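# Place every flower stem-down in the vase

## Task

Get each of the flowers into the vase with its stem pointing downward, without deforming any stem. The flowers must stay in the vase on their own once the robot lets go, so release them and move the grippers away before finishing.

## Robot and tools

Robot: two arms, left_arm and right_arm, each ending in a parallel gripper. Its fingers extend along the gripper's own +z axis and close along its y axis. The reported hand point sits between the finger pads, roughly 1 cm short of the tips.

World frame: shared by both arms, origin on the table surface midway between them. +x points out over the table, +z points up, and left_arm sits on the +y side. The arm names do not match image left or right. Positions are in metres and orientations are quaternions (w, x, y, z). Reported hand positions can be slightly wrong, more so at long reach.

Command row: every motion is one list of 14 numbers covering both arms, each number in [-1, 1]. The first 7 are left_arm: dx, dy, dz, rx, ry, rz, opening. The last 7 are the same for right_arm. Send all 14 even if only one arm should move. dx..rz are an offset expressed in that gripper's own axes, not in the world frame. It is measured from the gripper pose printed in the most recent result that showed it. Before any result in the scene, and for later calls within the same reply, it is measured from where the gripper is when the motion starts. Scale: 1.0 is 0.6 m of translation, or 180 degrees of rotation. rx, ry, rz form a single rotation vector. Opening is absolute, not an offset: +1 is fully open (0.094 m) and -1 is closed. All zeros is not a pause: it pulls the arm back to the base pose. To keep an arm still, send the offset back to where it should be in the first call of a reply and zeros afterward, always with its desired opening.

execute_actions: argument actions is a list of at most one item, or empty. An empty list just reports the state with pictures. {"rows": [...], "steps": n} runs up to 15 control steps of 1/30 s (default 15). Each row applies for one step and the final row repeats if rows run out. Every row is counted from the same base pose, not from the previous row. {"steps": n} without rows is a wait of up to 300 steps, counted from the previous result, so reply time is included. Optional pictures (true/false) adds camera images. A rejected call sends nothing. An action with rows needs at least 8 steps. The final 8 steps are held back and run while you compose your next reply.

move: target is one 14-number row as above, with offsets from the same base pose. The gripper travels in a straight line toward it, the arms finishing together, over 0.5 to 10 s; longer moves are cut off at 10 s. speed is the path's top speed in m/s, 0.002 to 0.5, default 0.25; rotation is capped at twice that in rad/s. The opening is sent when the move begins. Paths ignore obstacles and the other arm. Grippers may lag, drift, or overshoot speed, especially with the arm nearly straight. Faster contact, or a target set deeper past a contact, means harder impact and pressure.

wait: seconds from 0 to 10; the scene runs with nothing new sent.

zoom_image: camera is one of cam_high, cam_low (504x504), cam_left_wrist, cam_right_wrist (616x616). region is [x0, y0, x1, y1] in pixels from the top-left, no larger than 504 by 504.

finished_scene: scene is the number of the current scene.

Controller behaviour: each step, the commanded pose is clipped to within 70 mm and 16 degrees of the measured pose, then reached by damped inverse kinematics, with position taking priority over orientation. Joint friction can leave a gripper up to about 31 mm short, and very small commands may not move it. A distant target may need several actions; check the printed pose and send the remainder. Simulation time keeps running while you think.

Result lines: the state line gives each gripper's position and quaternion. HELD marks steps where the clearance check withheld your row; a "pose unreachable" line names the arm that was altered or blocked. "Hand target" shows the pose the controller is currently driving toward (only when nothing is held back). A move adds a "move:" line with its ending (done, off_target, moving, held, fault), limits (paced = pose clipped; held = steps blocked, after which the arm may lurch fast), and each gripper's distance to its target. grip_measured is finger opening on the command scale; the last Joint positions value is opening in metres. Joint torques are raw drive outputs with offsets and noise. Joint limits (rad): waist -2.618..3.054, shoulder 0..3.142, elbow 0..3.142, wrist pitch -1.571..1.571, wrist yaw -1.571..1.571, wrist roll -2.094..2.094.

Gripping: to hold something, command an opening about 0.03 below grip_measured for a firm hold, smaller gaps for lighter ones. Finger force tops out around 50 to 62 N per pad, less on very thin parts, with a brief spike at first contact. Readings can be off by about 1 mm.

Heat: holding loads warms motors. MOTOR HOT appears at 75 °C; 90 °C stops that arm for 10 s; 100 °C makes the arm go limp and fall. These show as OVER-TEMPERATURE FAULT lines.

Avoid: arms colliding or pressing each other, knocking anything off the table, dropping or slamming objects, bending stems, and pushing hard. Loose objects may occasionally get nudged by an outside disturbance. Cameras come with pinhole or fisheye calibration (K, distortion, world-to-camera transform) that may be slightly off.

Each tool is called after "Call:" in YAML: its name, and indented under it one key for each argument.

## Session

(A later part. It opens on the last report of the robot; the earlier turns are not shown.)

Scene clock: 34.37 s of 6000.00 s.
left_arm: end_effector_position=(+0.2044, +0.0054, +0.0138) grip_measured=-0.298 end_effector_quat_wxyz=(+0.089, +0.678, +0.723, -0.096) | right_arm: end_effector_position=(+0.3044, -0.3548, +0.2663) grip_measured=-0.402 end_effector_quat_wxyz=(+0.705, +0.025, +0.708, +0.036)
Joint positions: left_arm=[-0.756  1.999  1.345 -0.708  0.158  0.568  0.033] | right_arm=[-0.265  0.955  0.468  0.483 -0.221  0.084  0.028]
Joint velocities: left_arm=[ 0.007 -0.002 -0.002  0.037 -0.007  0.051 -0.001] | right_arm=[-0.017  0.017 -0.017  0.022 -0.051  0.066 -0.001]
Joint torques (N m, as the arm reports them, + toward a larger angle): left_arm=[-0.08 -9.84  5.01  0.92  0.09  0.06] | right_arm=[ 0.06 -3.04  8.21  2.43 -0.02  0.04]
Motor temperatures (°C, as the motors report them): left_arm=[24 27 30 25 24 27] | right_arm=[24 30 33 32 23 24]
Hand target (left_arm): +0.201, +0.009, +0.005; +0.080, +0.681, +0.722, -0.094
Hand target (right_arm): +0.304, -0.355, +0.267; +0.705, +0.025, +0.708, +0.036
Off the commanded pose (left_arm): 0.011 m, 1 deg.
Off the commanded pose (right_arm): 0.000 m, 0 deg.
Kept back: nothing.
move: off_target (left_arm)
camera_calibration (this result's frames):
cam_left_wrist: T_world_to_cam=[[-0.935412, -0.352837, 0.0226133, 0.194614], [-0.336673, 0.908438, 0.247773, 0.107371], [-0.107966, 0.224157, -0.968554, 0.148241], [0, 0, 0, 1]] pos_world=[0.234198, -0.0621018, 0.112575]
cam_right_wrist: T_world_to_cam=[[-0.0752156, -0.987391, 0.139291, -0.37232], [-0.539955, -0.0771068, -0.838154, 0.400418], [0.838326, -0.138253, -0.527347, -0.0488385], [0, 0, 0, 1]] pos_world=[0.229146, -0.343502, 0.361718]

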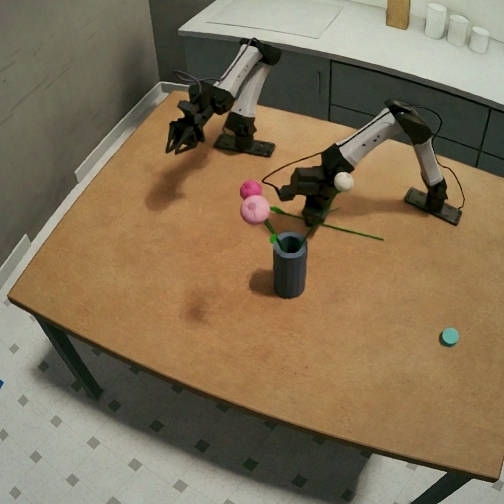

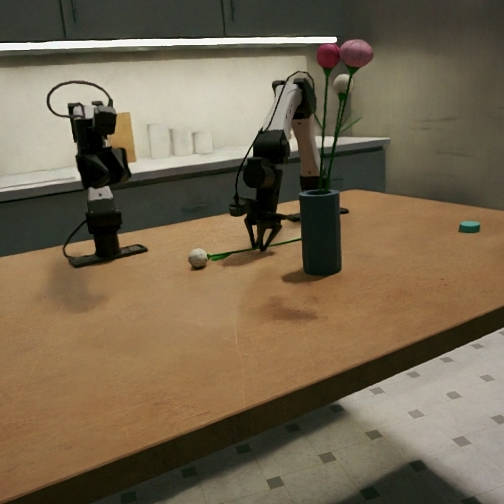

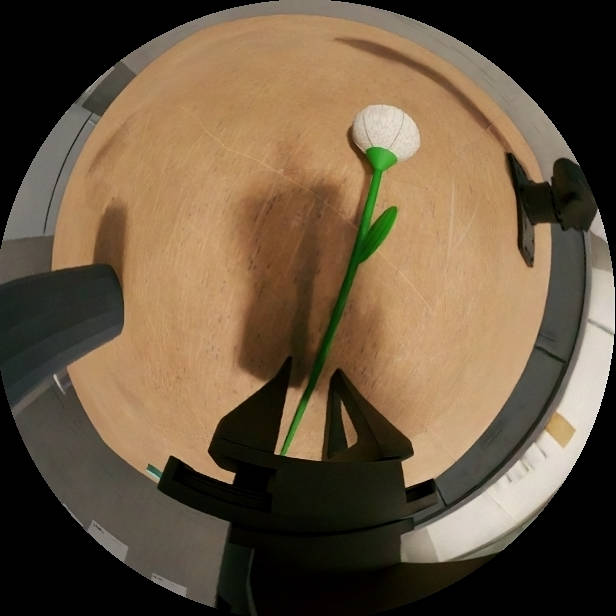

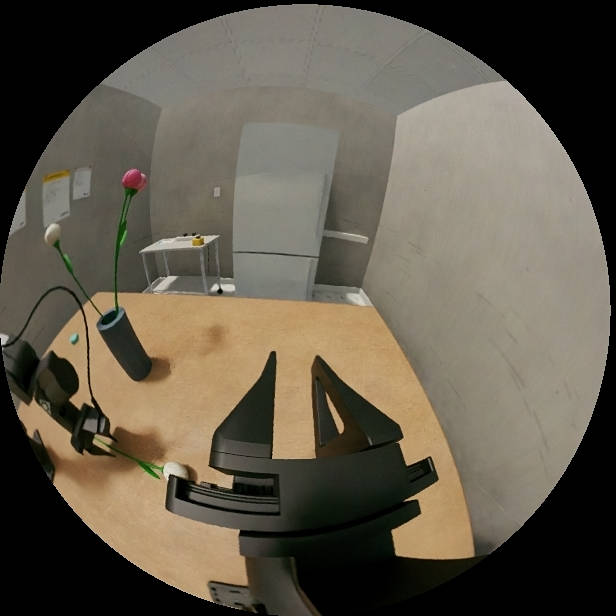

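Call:
execute_actions:
  actions:
    - {"rows":[[0.005,0,0.012,0,0.005,0,-0.4,0,0,0,0,0,0,-0.4],[0.007,0,0.016,0,0.007,0,-0.5,0,0,0,0,0,0,-0.4],[0.009,0,0.021,0.004,0.009,0,-0.6,0,0,0,0,0,0,-0.4]],"steps":10}

Call:
move:
  target: [0,0,0,0,0,0,-0.96,0,0,0,0,0,0,-0.4]

Call:
move:
  target: [-0.027,0,-0.105,0,0,0,-0.96,0,0,0,0,0,0,-0.4]
  speed: 0.15

Scene clock: 34.70 s of 6000.00 s.
left_arm: end_effector_position=(+0.2045, +0.0053, +0.0136) grip_measured=-0.453 end_effector_quat_wxyz=(+0.089, +0.678, +0.723, -0.096) | right_arm: end_effector_position=(+0.3044, -0.3548, +0.2663) grip_measured=-0.402 end_effector_quat_wxyz=(+0.705, +0.025, +0.708, +0.036)
Joint positions: left_arm=[-0.756  2.     1.345 -0.707  0.158  0.569  0.026] | right_arm=[-0.265  0.955  0.468  0.483 -0.221  0.084  0.028]
Joint velocities: left_arm=[-0.007  0.027 -0.002 -0.022  0.037 -0.022 -0.089] | right_arm=[-0.012 -0.002 -0.012 -0.007  0.037  0.051  0.   ]
Joint torques (N m, as the arm reports them, + toward a larger angle): left_arm=[-0.23 -8.95  6.    0.91 -0.02 -0.04] | right_arm=[ 0.14 -3.04  8.19  2.38 -0.01  0.03]
Motor temperatures (°C, as the motors report them): left_arm=[24 27 30 25 24 27] | right_arm=[24 30 33 32 23 24]
Steps of this call (steps 1 to 8: nothing new was sent; steps 9 to 10: the first 2 steps of this action). Readings (end_effector_position):
9: left_arm (+0.2046, +0.0052, +0.0139) | right_arm (+0.3044, -0.3548, +0.2663)
10: the state above

Scene clock: 35.50 s of 6000.00 s.
left_arm: end_effector_position=(+0.2057, +0.0047, +0.0112) grip_measured=-0.922 end_effector_quat_wxyz=(+0.090, +0.678, +0.723, -0.094) | right_arm: end_effector_position=(+0.3044, -0.3548, +0.2663) grip_measured=-0.402 end_effector_quat_wxyz=(+0.705, +0.025, +0.708, +0.036)
Joint positions: left_arm=[-0.756  2.007  1.345 -0.699  0.154  0.569  0.004] | right_arm=[-0.265  0.955  0.468  0.483 -0.221  0.084  0.028]
Joint velocities: left_arm=[-0.012  0.002 -0.007 -0.007 -0.007  0.037 -0.001] | right_arm=[ 0.007 -0.007 -0.022  0.007 -0.022 -0.051 -0.001]
Joint torques (N m, as the arm reports them, + toward a larger angle): left_arm=[ -0.03 -10.99   6.26   0.79   0.09  -0.03] | right_arm=[ 0.11 -3.09  8.34  2.43 -0.04  0.01]
Motor temperatures (°C, as the motors report them): left_arm=[24 27 30 25 24 27] | right_arm=[24 30 33 32 23 24]
Hand target (left_arm): +0.204, +0.006, +0.011; +0.086, +0.678, +0.723, -0.095
Hand target (right_arm): +0.304, -0.355, +0.266; +0.705, +0.025, +0.708, +0.036
Off your previous action's commanded pose (left_arm): 0.011 m, 1 deg at its last step (step 8 of this call).
Off your previous action's commanded pose (right_arm): 0.000 m, 0 deg at its last step (step 8 of this call).
Off the commanded pose (left_arm): 0.002 m, 0 deg.
Off the commanded pose (right_arm): 0.000 m, 0 deg.
Kept back: nothing.
move: done
camera_calibration (this result's frames):
cam_left_wrist: T_world_to_cam=[[-0.935471, -0.352918, 0.0185274, 0.195735], [-0.337681, 0.908086, 0.247694, 0.109298], [-0.10424, 0.225455, -0.968661, 0.145203], [0, 0, 0, 1]] pos_world=[0.235149, -0.0629107, 0.109954]
cam_right_wrist: T_world_to_cam=[[-0.0752156, -0.987391, 0.139291, -0.37232], [-0.539955, -0.0771068, -0.838154, 0.400418], [0.838326, -0.138253, -0.527347, -0.0488385], [0, 0, 0, 1]] pos_world=[0.229146, -0.343502, 0.361718]

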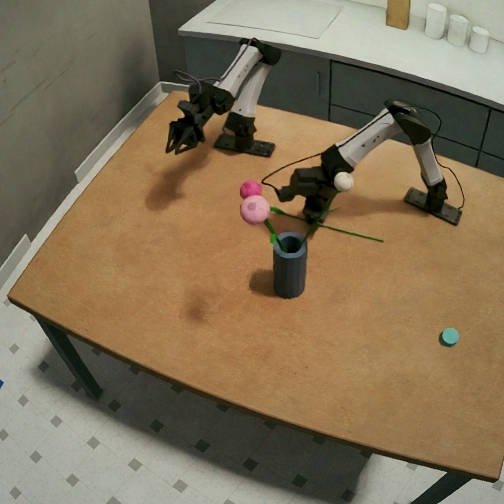

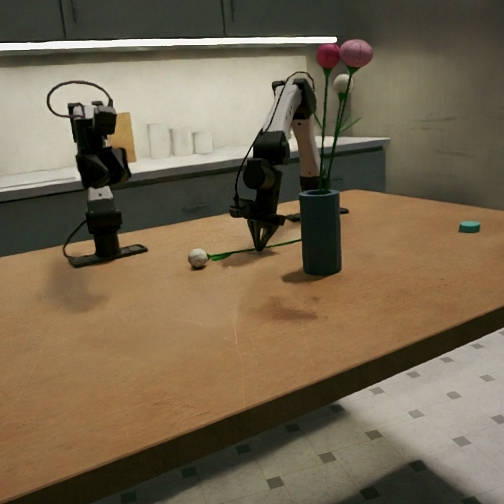

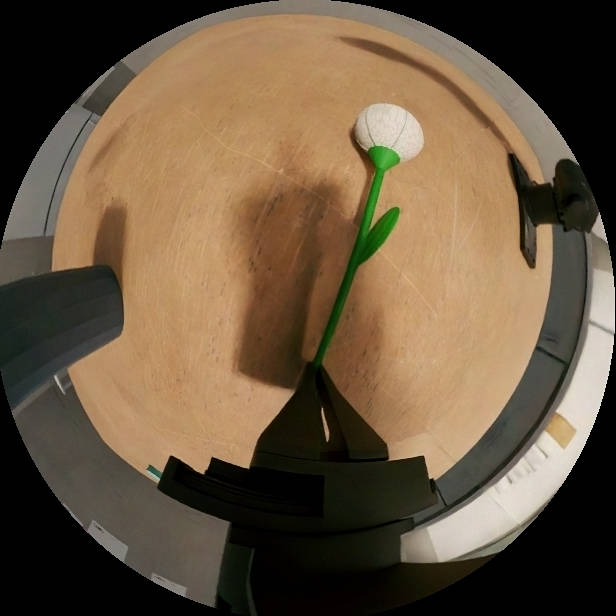

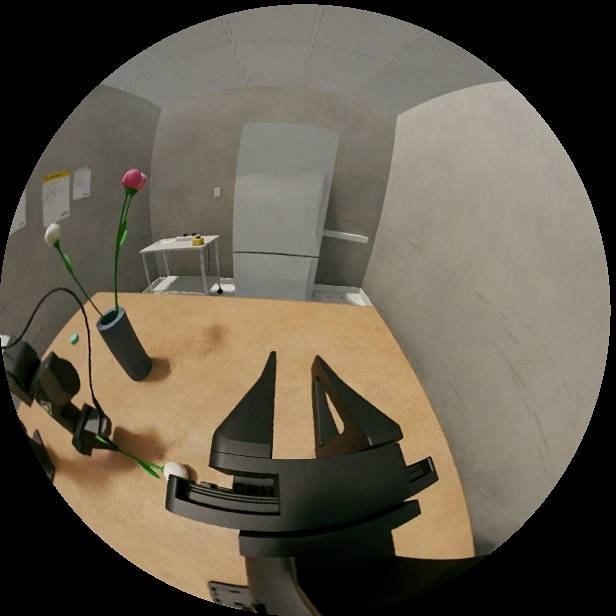

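Scene clock: 36.57 s of 6000.00 s.
left_arm: end_effector_position=(+0.2020, +0.0097, +0.0677) grip_measured=-0.922 end_effector_quat_wxyz=(+0.080, +0.678, +0.725, -0.092) | right_arm: end_effector_position=(+0.3044, -0.3548, +0.2663) grip_measured=-0.402 end_effector_quat_wxyz=(+0.705, +0.025, +0.708, +0.036)
Joint positions: left_arm=[-0.756  1.933  1.48  -0.928  0.154  0.569  0.004] | right_arm=[-0.265  0.955  0.468  0.483 -0.221  0.084  0.028]
Joint velocities: left_arm=[-0.012 -0.012 -0.007 -0.007  0.037 -0.007 -0.001] | right_arm=[-0.012  0.007  0.002  0.022 -0.037 -0.051  0.001]
Joint torques (N m, as the arm reports them, + toward a larger angle): left_arm=[  0.24 -10.98   8.28   0.76   0.09   0.01] | right_arm=[ 0.11 -3.1   8.21  2.39 -0.06  0.01]
Motor temperatures (°C, as the motors report them): left_arm=[24 27 30 25 24 27] | right_arm=[24 30 33 32 23 24]
Hand target (left_arm): +0.206, +0.007, +0.076; +0.090, +0.678, +0.723, -0.094
Hand target (right_arm): +0.304, -0.355, +0.266; +0.705, +0.025, +0.708, +0.036
Off the commanded pose (left_arm): 0.011 m, 1 deg.
Off the commanded pose (right_arm): 0.000 m, 0 deg.
Kept back: nothing.
move: off_target (left_arm)
camera_calibration (this result's frames):
cam_left_wrist: T_world_to_cam=[[-0.935215, -0.353255, 0.0241747, 0.192471], [-0.334598, 0.904028, 0.26604, 0.0876607], [-0.115835, 0.240716, -0.963659, 0.200273], [0, 0, 0, 1]] pos_world=[0.232531, -0.0594653, 0.165021]
cam_right_wrist: T_world_to_cam=[[-0.0752156, -0.987391, 0.139291, -0.37232], [-0.539955, -0.0771068, -0.838154, 0.400418], [0.838326, -0.138253, -0.527347, -0.0488385], [0, 0, 0, 1]] pos_world=[0.229146, -0.343502, 0.361718]

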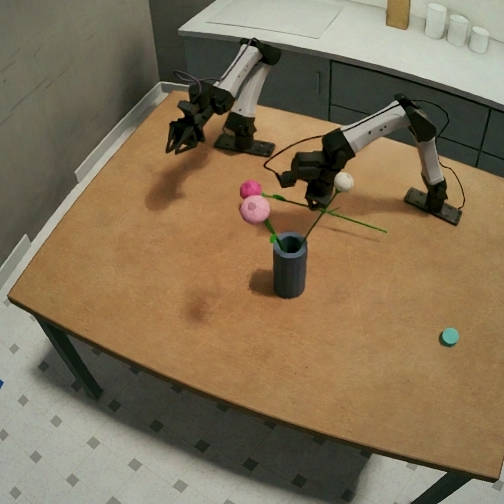

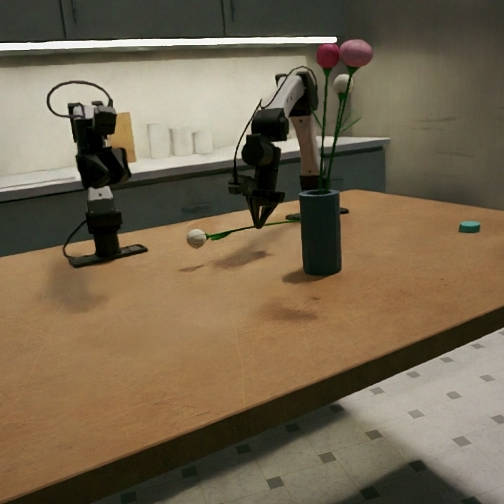

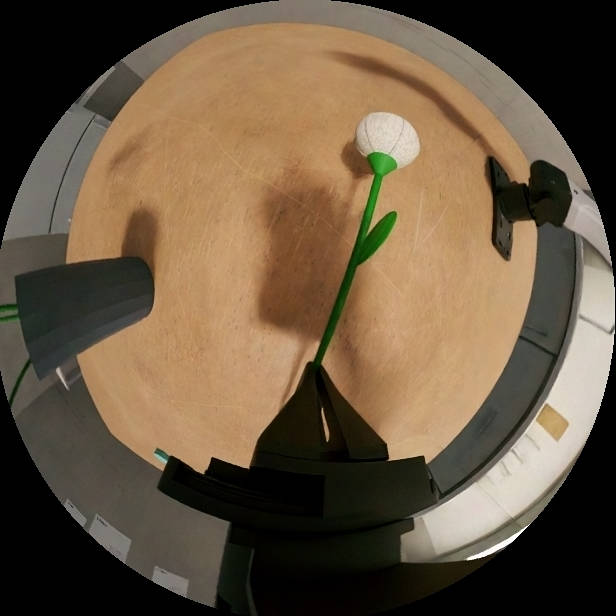

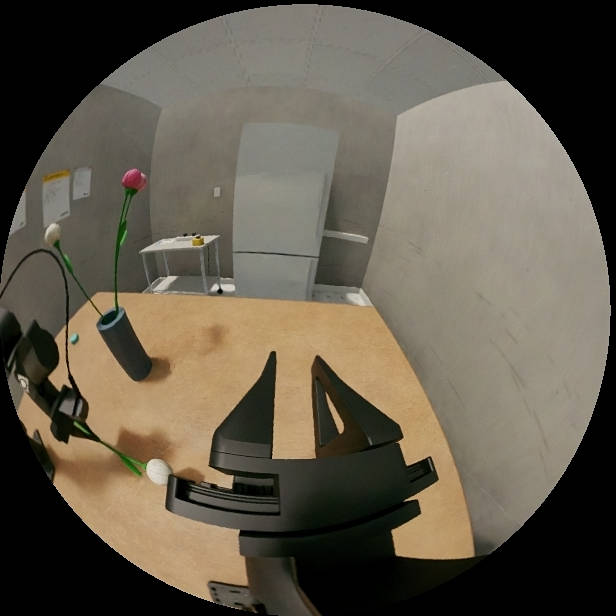

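Call:
move:
  target: [-0.132,0.216,-0.642,-0.432,-0.427,-0.236,-0.955,0,0,0,0,0,0,-0.4]
  speed: 0.38

Call:
zoom_image:
  camera: "cam_high"
  region: [210, 112, 378, 280]

Call:
zoom_image:
  camera: "cam_low"
  region: [220, 42, 388, 210]

Scene clock: 40.60 s of 6000.00 s.
left_arm: end_effector_position=(+0.3397, +0.0372, +0.4459) grip_measured=-0.922 end_effector_quat_wxyz=(+0.796, +0.040, +0.603, -0.040) | right_arm: end_effector_position=(+0.3044, -0.3548, +0.2663) grip_measured=-0.402 end_effector_quat_wxyz=(+0.705, +0.025, +0.708, +0.036)
Joint positions: left_arm=[-0.811  1.621  1.354  0.671 -0.817  0.318  0.004] | right_arm=[-0.265  0.955  0.468  0.483 -0.221  0.084  0.028]
Joint velocities: left_arm=[-0.007  0.002 -0.007 -0.007 -0.081 -0.007  0.001] | right_arm=[ 0.012  0.002  0.002 -0.007  0.022  0.051 -0.003]
Joint torques (N m, as the arm reports them, + toward a larger angle): left_arm=[-0.09 -7.12  9.5   1.64  0.03  0.04] | right_arm=[ 0.21 -3.04  8.07  2.41 -0.02  0.04]
Motor temperatures (°C, as the motors report them): left_arm=[24 27 31 25 24 27] | right_arm=[24 30 34 33 23 24]
Hand target (left_arm): +0.341, +0.037, +0.454; +0.801, +0.028, +0.597, -0.042
Hand target (right_arm): +0.304, -0.355, +0.266; +0.705, +0.025, +0.708, +0.036
Off the commanded pose (left_arm): 0.012 m, 2 deg.
Off the commanded pose (right_arm): 0.000 m, 0 deg.
Kept back: nothing.
move: off_target (left_arm)
camera_calibration (this result's frames):
cam_left_wrist: T_world_to_cam=[[-0.116754, -0.953008, 0.279542, -0.0477706], [-0.260596, -0.242208, -0.934572, 0.561155], [0.958362, -0.181963, -0.220071, -0.106656], [0, 0, 0, 1]] pos_world=[0.242872, 0.070983, 0.514322]
cam_right_wrist: T_world_to_cam=[[-0.0752156, -0.987391, 0.139291, -0.37232], [-0.539955, -0.0771068, -0.838154, 0.400418], [0.838326, -0.138253, -0.527347, -0.0488385], [0, 0, 0, 1]] pos_world=[0.229146, -0.343502, 0.361718]

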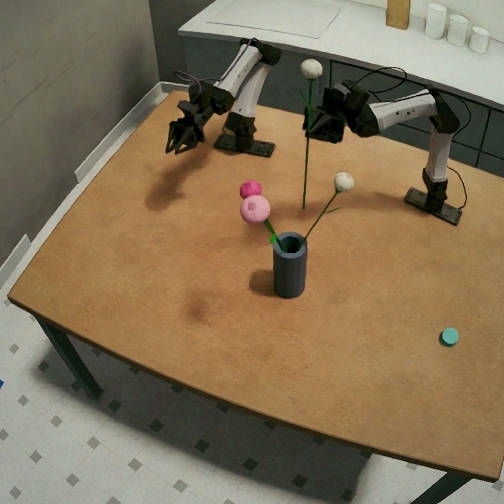

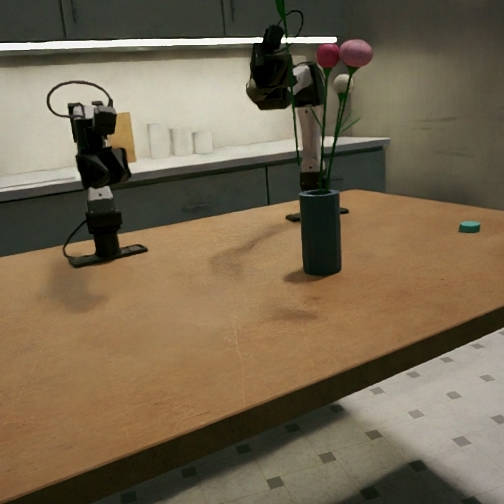

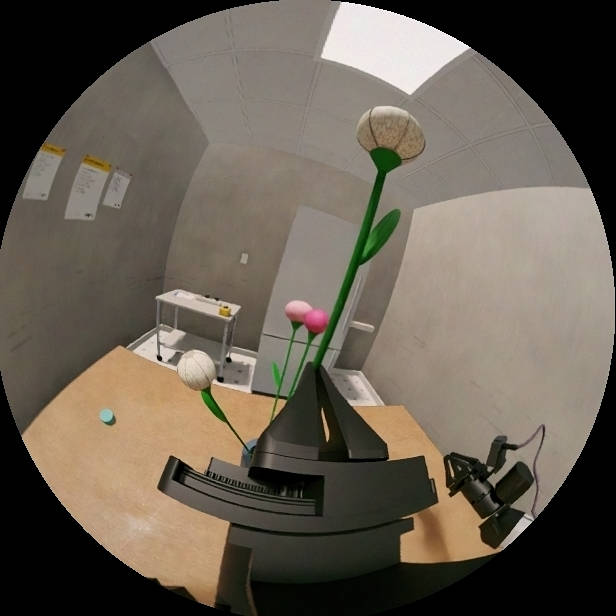

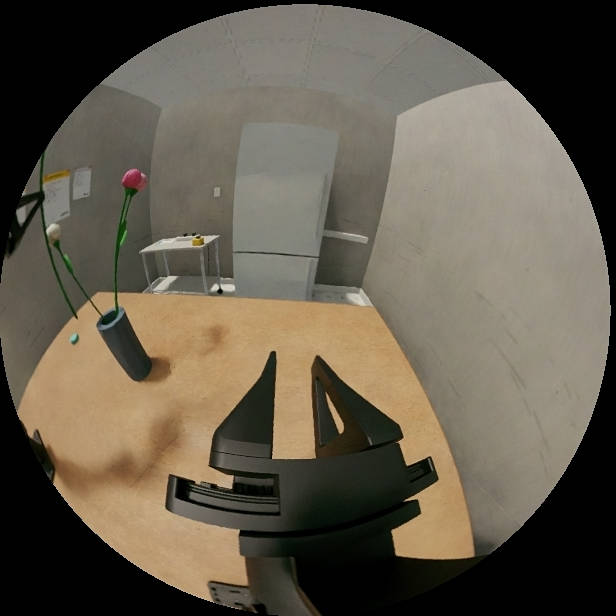

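Region (210, 112, 378, 280) of cam_high's 504x504 image, scaled by 3.000, with more detail than that image has.

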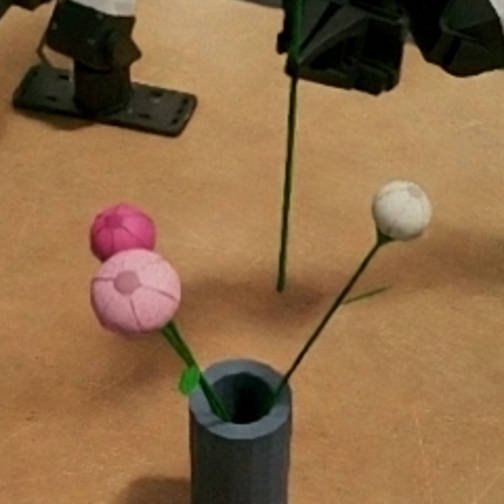

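Region (220, 42, 388, 210) of cam_low's 504x504 image, scaled by 3.000, with more detail than that image has.

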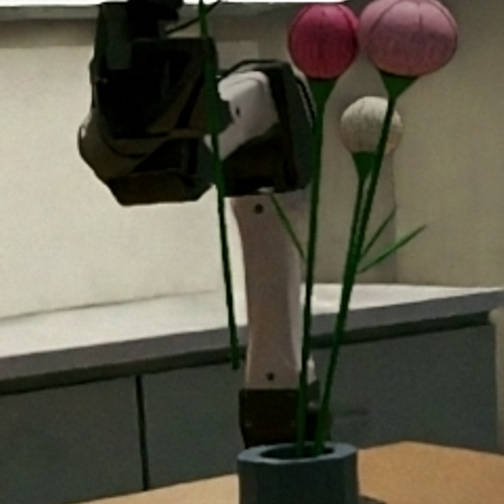

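Call:
execute_actions:
  actions: []

Call:
move:
  target: [0.055,0,0.114,0,0,0,-0.955,0,0,0,0,0,0,-0.4]
  speed: 0.13

Call:
zoom_image:
  camera: "cam_high"
  region: [210,112,378,280]

Call:
zoom_image:
  camera: "cam_low"
  region: [220,42,388,210]

Scene clock: 41.30 s of 6000.00 s.
left_arm: end_effector_position=(+0.3396, +0.0373, +0.4461) grip_measured=-0.922 end_effector_quat_wxyz=(+0.796, +0.040, +0.603, -0.040) | right_arm: end_effector_position=(+0.3044, -0.3548, +0.2663) grip_measured=-0.402 end_effector_quat_wxyz=(+0.705, +0.025, +0.708, +0.036)
Joint positions: left_arm=[-0.811  1.621  1.354  0.672 -0.818  0.319  0.004] | right_arm=[-0.265  0.955  0.468  0.483 -0.221  0.084  0.028]
Joint velocities: left_arm=[-0.012  0.017 -0.002  0.007 -0.066 -0.022 -0.   ] | right_arm=[ 0.007 -0.007  0.002  0.022 -0.022  0.037 -0.001]
Joint torques (N m, as the arm reports them, + toward a larger angle): left_arm=[-0.09 -7.12  9.49  1.63  0.03  0.04] | right_arm=[ 0.1  -2.96  8.22  2.43  0.    0.05]
Motor temperatures (°C, as the motors report them): left_arm=[24 27 31 26 24 27] | right_arm=[24 30 34 33 23 24]
Hand target (left_arm): +0.341, +0.037, +0.454; +0.800, +0.029, +0.597, -0.042
Hand target (right_arm): +0.304, -0.355, +0.266; +0.705, +0.025, +0.708, +0.036
Off the commanded pose (left_arm): 0.012 m, 2 deg.
Off the commanded pose (right_arm): 0.000 m, 0 deg.
Kept back: nothing.
Steps of this call (steps 1 to 21: nothing new was sent). Readings (end_effector_position):
1: left_arm (+0.3397, +0.0372, +0.4460) | right_arm (+0.3044, -0.3548, +0.2663)
2: left_arm (+0.3397, +0.0372, +0.4460) | right_arm (+0.3044, -0.3548, +0.2663)
4: left_arm (+0.3396, +0.0372, +0.4460) | right_arm (+0.3044, -0.3548, +0.2663)
8: left_arm (+0.3396, +0.0372, +0.4461) | right_arm (+0.3044, -0.3548, +0.2663)
21: the state above
camera_calibration (this result's frames):
cam_left_wrist: T_world_to_cam=[[-0.116306, -0.953103, 0.279407, -0.0477876], [-0.259833, -0.242321, -0.934755, 0.561175], [0.958624, -0.181317, -0.219464, -0.106941], [0, 0, 0, 1]] pos_world=[0.24277, 0.071048, 0.514444]
cam_right_wrist: T_world_to_cam=[[-0.0752156, -0.987391, 0.139291, -0.37232], [-0.539955, -0.0771068, -0.838154, 0.400418], [0.838326, -0.138253, -0.527347, -0.0488385], [0, 0, 0, 1]] pos_world=[0.229146, -0.343502, 0.361718]

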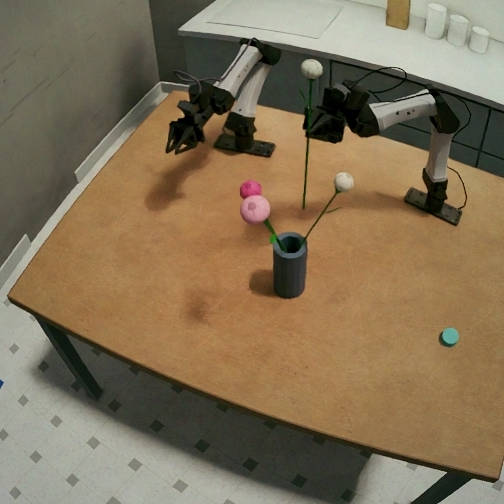

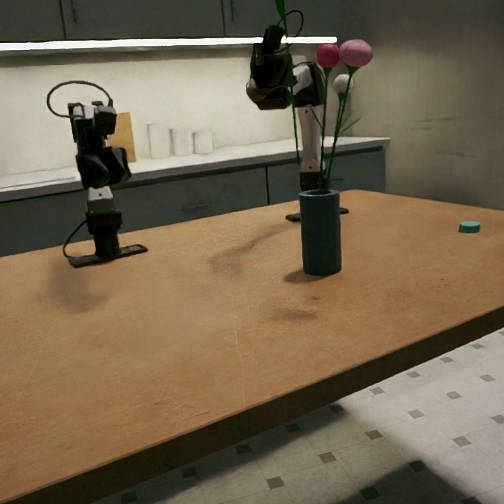

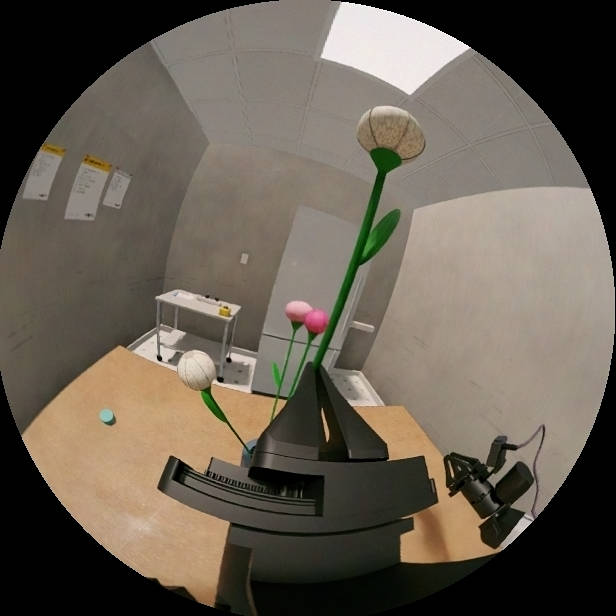

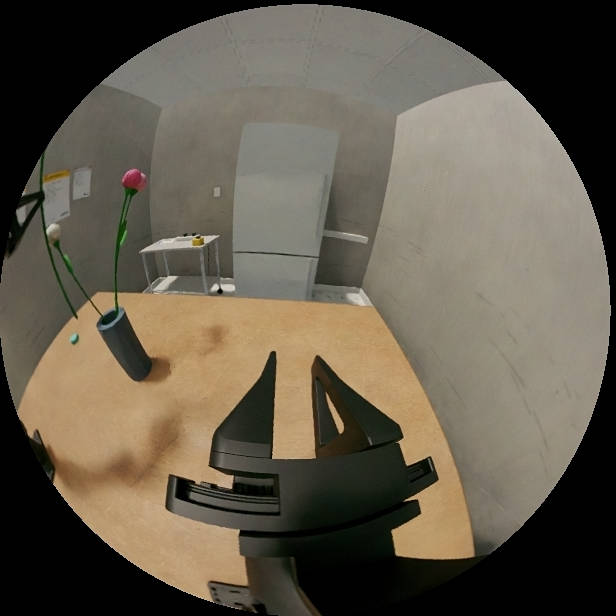

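Scene clock: 42.43 s of 6000.00 s.
left_arm: end_effector_position=(+0.4117, +0.0311, +0.4260) grip_measured=-0.922 end_effector_quat_wxyz=(+0.791, +0.041, +0.609, -0.032) | right_arm: end_effector_position=(+0.3044, -0.3548, +0.2663) grip_measured=-0.402 end_effector_quat_wxyz=(+0.705, +0.025, +0.708, +0.036)
Joint positions: left_arm=[-0.675  1.806  1.516  0.631 -0.703  0.253  0.004] | right_arm=[-0.265  0.955  0.468  0.483 -0.221  0.084  0.028]
Joint velocities: left_arm=[-0.007 -0.002  0.002 -0.007  0.051 -0.051 -0.   ] | right_arm=[-0.012 -0.007 -0.002 -0.022 -0.022  0.007  0.001]
Joint torques (N m, as the arm reports them, + toward a larger angle): left_arm=[ 0.17 -9.39  9.6   1.58  0.22 -0.11] | right_arm=[ 0.18 -2.95  8.26  2.41 -0.04  0.04]
Motor temperatures (°C, as the motors report them): left_arm=[24 27 31 26 24 27] | right_arm=[24 29 34 33 23 24]
Hand target (left_arm): +0.414, +0.029, +0.434; +0.795, +0.039, +0.603, -0.041
Hand target (right_arm): +0.304, -0.355, +0.266; +0.705, +0.025, +0.708, +0.036
Off the commanded pose (left_arm): 0.007 m, 1 deg.
Off the commanded pose (right_arm): 0.000 m, 0 deg.
Kept back: nothing.
move: done
camera_calibration (this result's frames):
cam_left_wrist: T_world_to_cam=[[-0.101241, -0.957952, 0.268475, -0.04112], [-0.270434, -0.2332, -0.934068, 0.563386], [0.957401, -0.16717, -0.235453, -0.174705], [0, 0, 0, 1]] pos_world=[0.315458, 0.0627854, 0.496146]
cam_right_wrist: T_world_to_cam=[[-0.0752156, -0.987391, 0.139291, -0.37232], [-0.539955, -0.0771068, -0.838154, 0.400418], [0.838326, -0.138253, -0.527347, -0.0488385], [0, 0, 0, 1]] pos_world=[0.229146, -0.343502, 0.361718]

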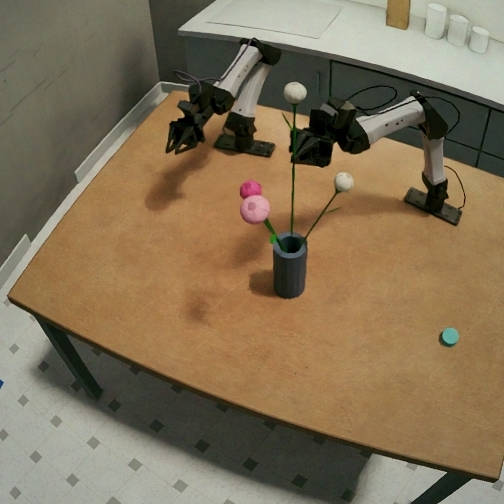

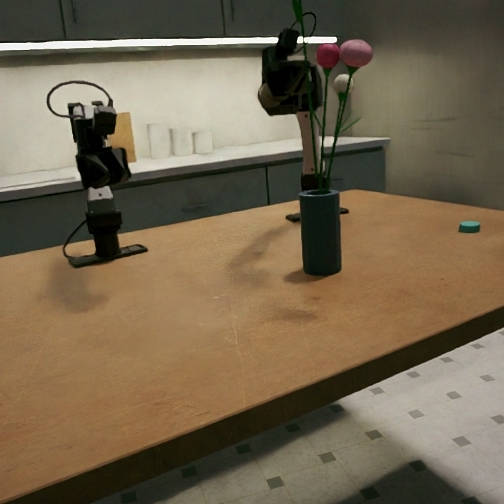

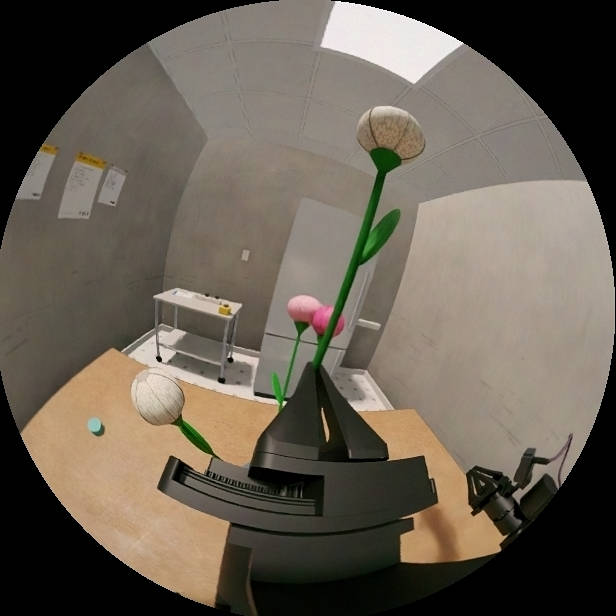

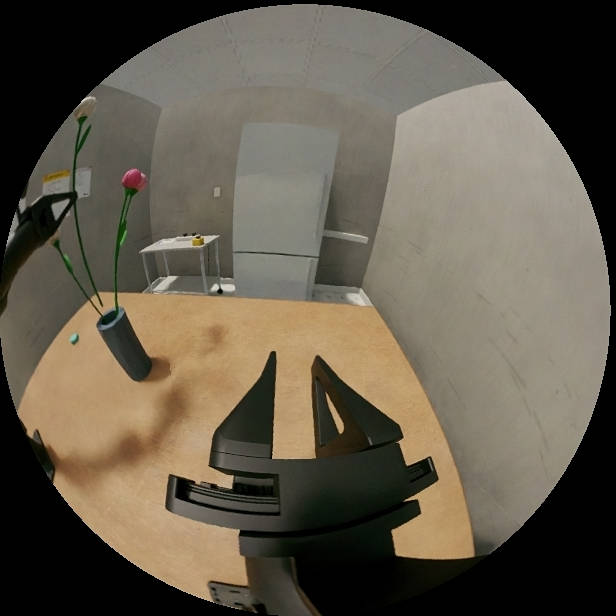

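Region (210, 112, 378, 280) of cam_high's 504x504 image, scaled by 3.000, with more detail than that image has.

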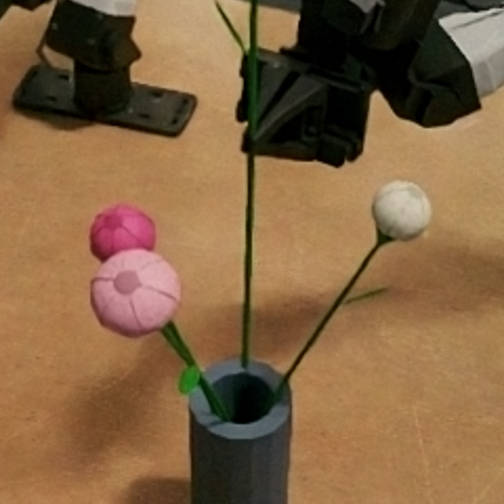

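Region (220, 42, 388, 210) of cam_low's 504x504 image, scaled by 3.000, with more detail than that image has.

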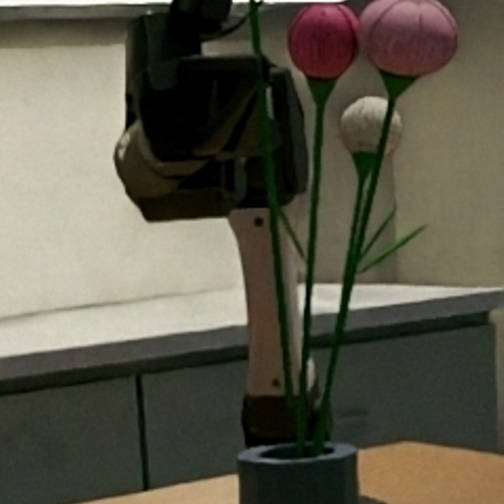

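Call:
move:
  target: [0.1,0,-0.018,0,0.003,0,-0.955,0,0,0,0,0,0,-0.4]
  speed: 0.07

Call:
zoom_image:
  camera: "cam_high"
  region: [210,112,378,280]

Call:
zoom_image:
  camera: "cam_low"
  region: [220,42,388,210]

Scene clock: 44.07 s of 6000.00 s.
left_arm: end_effector_position=(+0.4134, +0.0290, +0.3774) grip_measured=-0.922 end_effector_quat_wxyz=(+0.792, +0.039, +0.609, -0.035) | right_arm: end_effector_position=(+0.3044, -0.3548, +0.2663) grip_measured=-0.402 end_effector_quat_wxyz=(+0.705, +0.025, +0.708, +0.036)
Joint positions: left_arm=[-0.675  1.843  1.366  0.819 -0.702  0.246  0.004] | right_arm=[-0.265  0.955  0.468  0.483 -0.221  0.084  0.028]
Joint velocities: left_arm=[ 0.002  0.002 -0.002  0.081  0.022 -0.066  0.   ] | right_arm=[-0.002 -0.012 -0.012  0.022 -0.007 -0.066 -0.001]
Joint torques (N m, as the arm reports them, + toward a larger angle): left_arm=[ 0.63 -9.73  5.61  1.73  0.15 -0.09] | right_arm=[ 0.21 -2.96  8.02  2.4  -0.03  0.02]
Motor temperatures (°C, as the motors report them): left_arm=[24 28 31 26 24 27] | right_arm=[24 29 34 33 23 24]
Hand target (left_arm): +0.417, +0.031, +0.365; +0.788, +0.041, +0.613, -0.032
Hand target (right_arm): +0.304, -0.355, +0.266; +0.705, +0.025, +0.708, +0.036
Off the commanded pose (left_arm): 0.013 m, 1 deg.
Off the commanded pose (right_arm): 0.000 m, 0 deg.
Kept back: nothing.
move: off_target (left_arm)
camera_calibration (this result's frames):
cam_left_wrist: T_world_to_cam=[[-0.104028, -0.955737, 0.275217, -0.0313439], [-0.270495, -0.2391, -0.932558, 0.517591], [0.957084, -0.171457, -0.233649, -0.188498], [0, 0, 0, 1]] pos_world=[0.317154, 0.0614801, 0.447268]
cam_right_wrist: T_world_to_cam=[[-0.0752156, -0.987391, 0.139291, -0.37232], [-0.539955, -0.0771068, -0.838154, 0.400418], [0.838326, -0.138253, -0.527347, -0.0488385], [0, 0, 0, 1]] pos_world=[0.229146, -0.343502, 0.361718]

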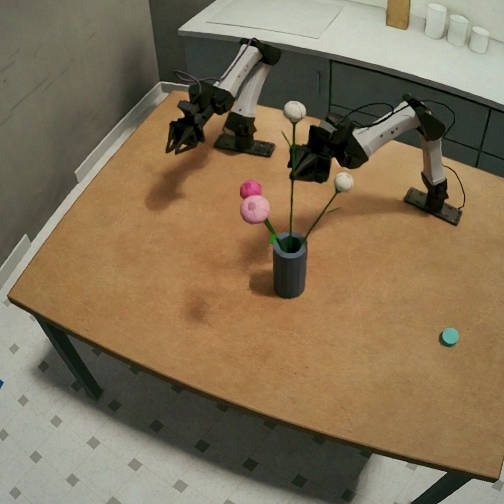

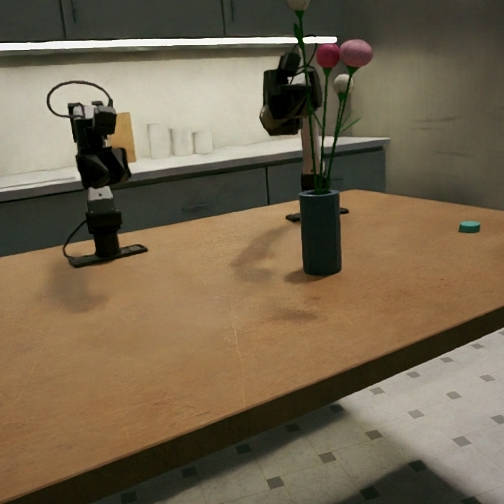

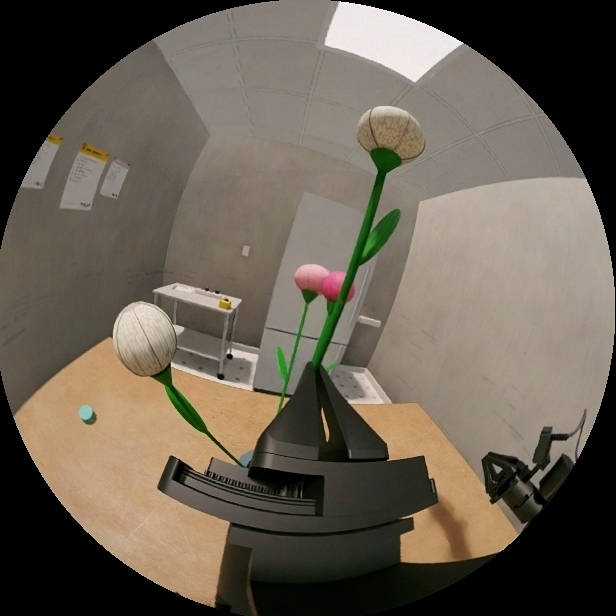

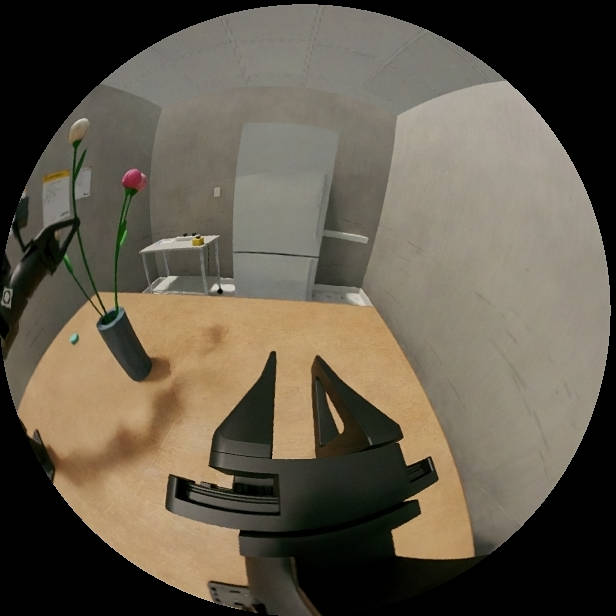

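Region (210, 112, 378, 280) of cam_high's 504x504 image, scaled by 3.000, with more detail than that image has.

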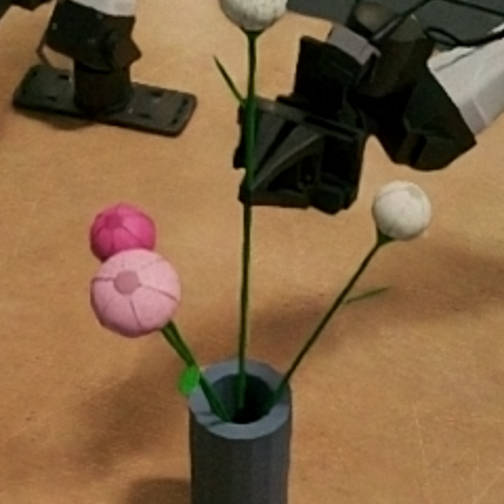

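Region (220, 42, 388, 210) of cam_low's 504x504 image, scaled by 3.000, with more detail than that image has.

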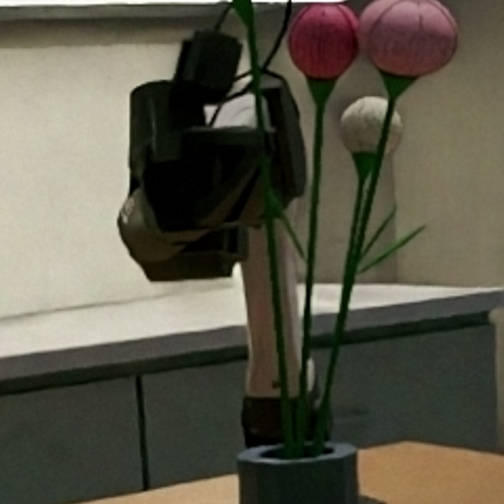

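Call:
move:
  target: [0.207,0.005,-0.04,0,0.005,0,-0.955,0,0,0,0,0,0,-0.4]
  speed: 0.08

Call:
zoom_image:
  camera: "cam_high"
  region: [210,112,378,280]

Call:
zoom_image:
  camera: "cam_low"
  region: [220,42,388,210]

Scene clock: 46.50 s of 6000.00 s.
left_arm: end_effector_position=(+0.4230, +0.0289, +0.2624) grip_measured=-0.922 end_effector_quat_wxyz=(+0.790, +0.034, +0.612, -0.036) | right_arm: end_effector_position=(+0.3044, -0.3548, +0.2663) grip_measured=-0.402 end_effector_quat_wxyz=(+0.705, +0.025, +0.708, +0.036)
Joint positions: left_arm=[-0.66   2.051  1.163  1.22  -0.697  0.229  0.004] | right_arm=[-0.265  0.955  0.468  0.483 -0.221  0.084  0.028]
Joint velocities: left_arm=[-0.007 -0.022  0.007  0.022  0.051 -0.007 -0.   ] | right_arm=[ 0.007 -0.002 -0.017  0.022 -0.037  0.022  0.   ]
Joint torques (N m, as the arm reports them, + toward a larger angle): left_arm=[  0.54 -10.65   4.63   1.76   0.19  -0.08] | right_arm=[ 0.14 -3.    8.05  2.41 -0.06  0.04]
Motor temperatures (°C, as the motors report them): left_arm=[24 28 31 26 24 27] | right_arm=[24 29 34 33 23 24]
Hand target (left_arm): +0.424, +0.032, +0.252; +0.787, +0.039, +0.615, -0.035
Hand target (right_arm): +0.304, -0.355, +0.266; +0.705, +0.025, +0.708, +0.036
Off the commanded pose (left_arm): 0.012 m, 1 deg.
Off the commanded pose (right_arm): 0.000 m, 0 deg.
Kept back: nothing.
move: off_target (left_arm)
camera_calibration (this result's frames):
cam_left_wrist: T_world_to_cam=[[-0.0967993, -0.953996, 0.283764, -0.0041549], [-0.27616, -0.248165, -0.92852, 0.414556], [0.956225, -0.168244, -0.239433, -0.22286], [0, 0, 0, 1]] pos_world=[0.327186, 0.0614196, 0.332742]
cam_right_wrist: T_world_to_cam=[[-0.0752156, -0.987391, 0.139291, -0.37232], [-0.539955, -0.0771068, -0.838154, 0.400418], [0.838326, -0.138253, -0.527347, -0.0488385], [0, 0, 0, 1]] pos_world=[0.229146, -0.343502, 0.361718]

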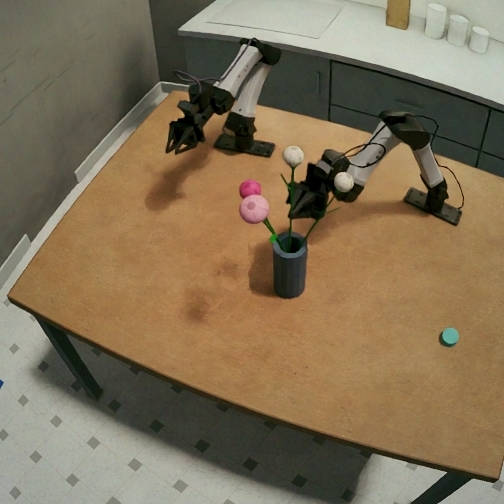

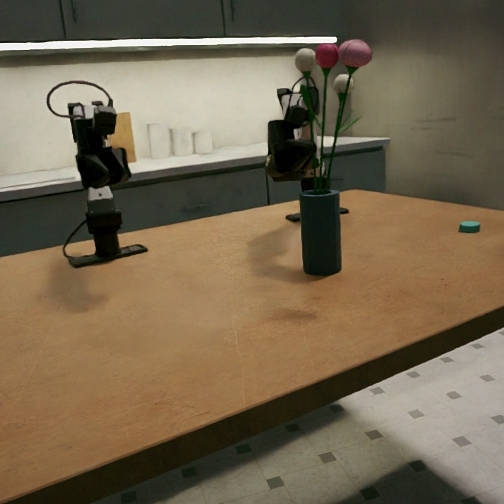

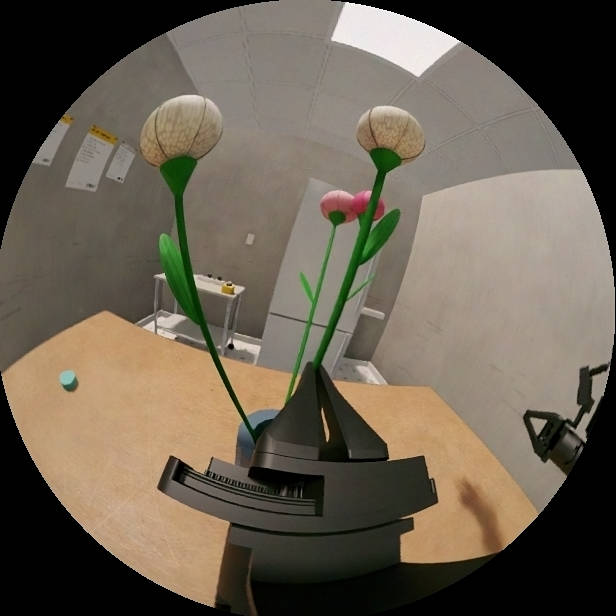

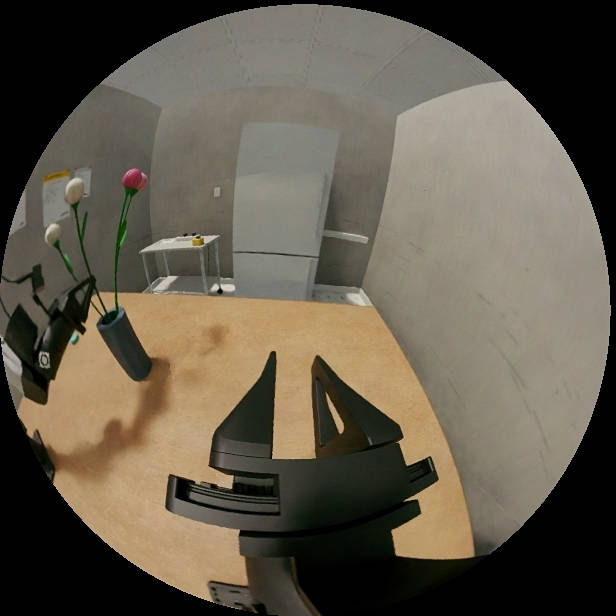

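Region (210, 112, 378, 280) of cam_high's 504x504 image, scaled by 3.000, with more detail than that image has.

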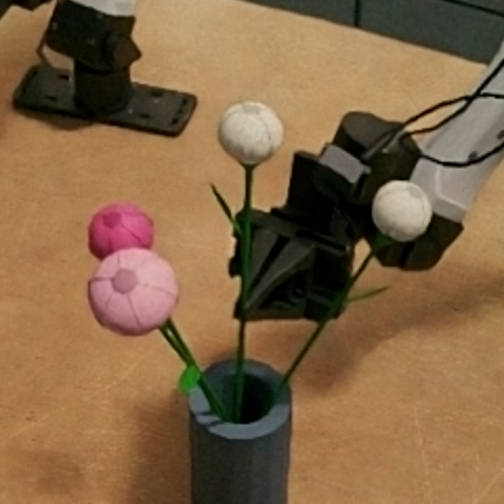

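Region (220, 42, 388, 210) of cam_low's 504x504 image, scaled by 3.000, with more detail than that image has.

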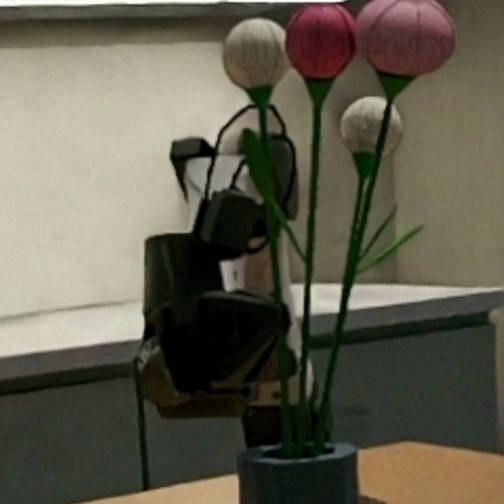

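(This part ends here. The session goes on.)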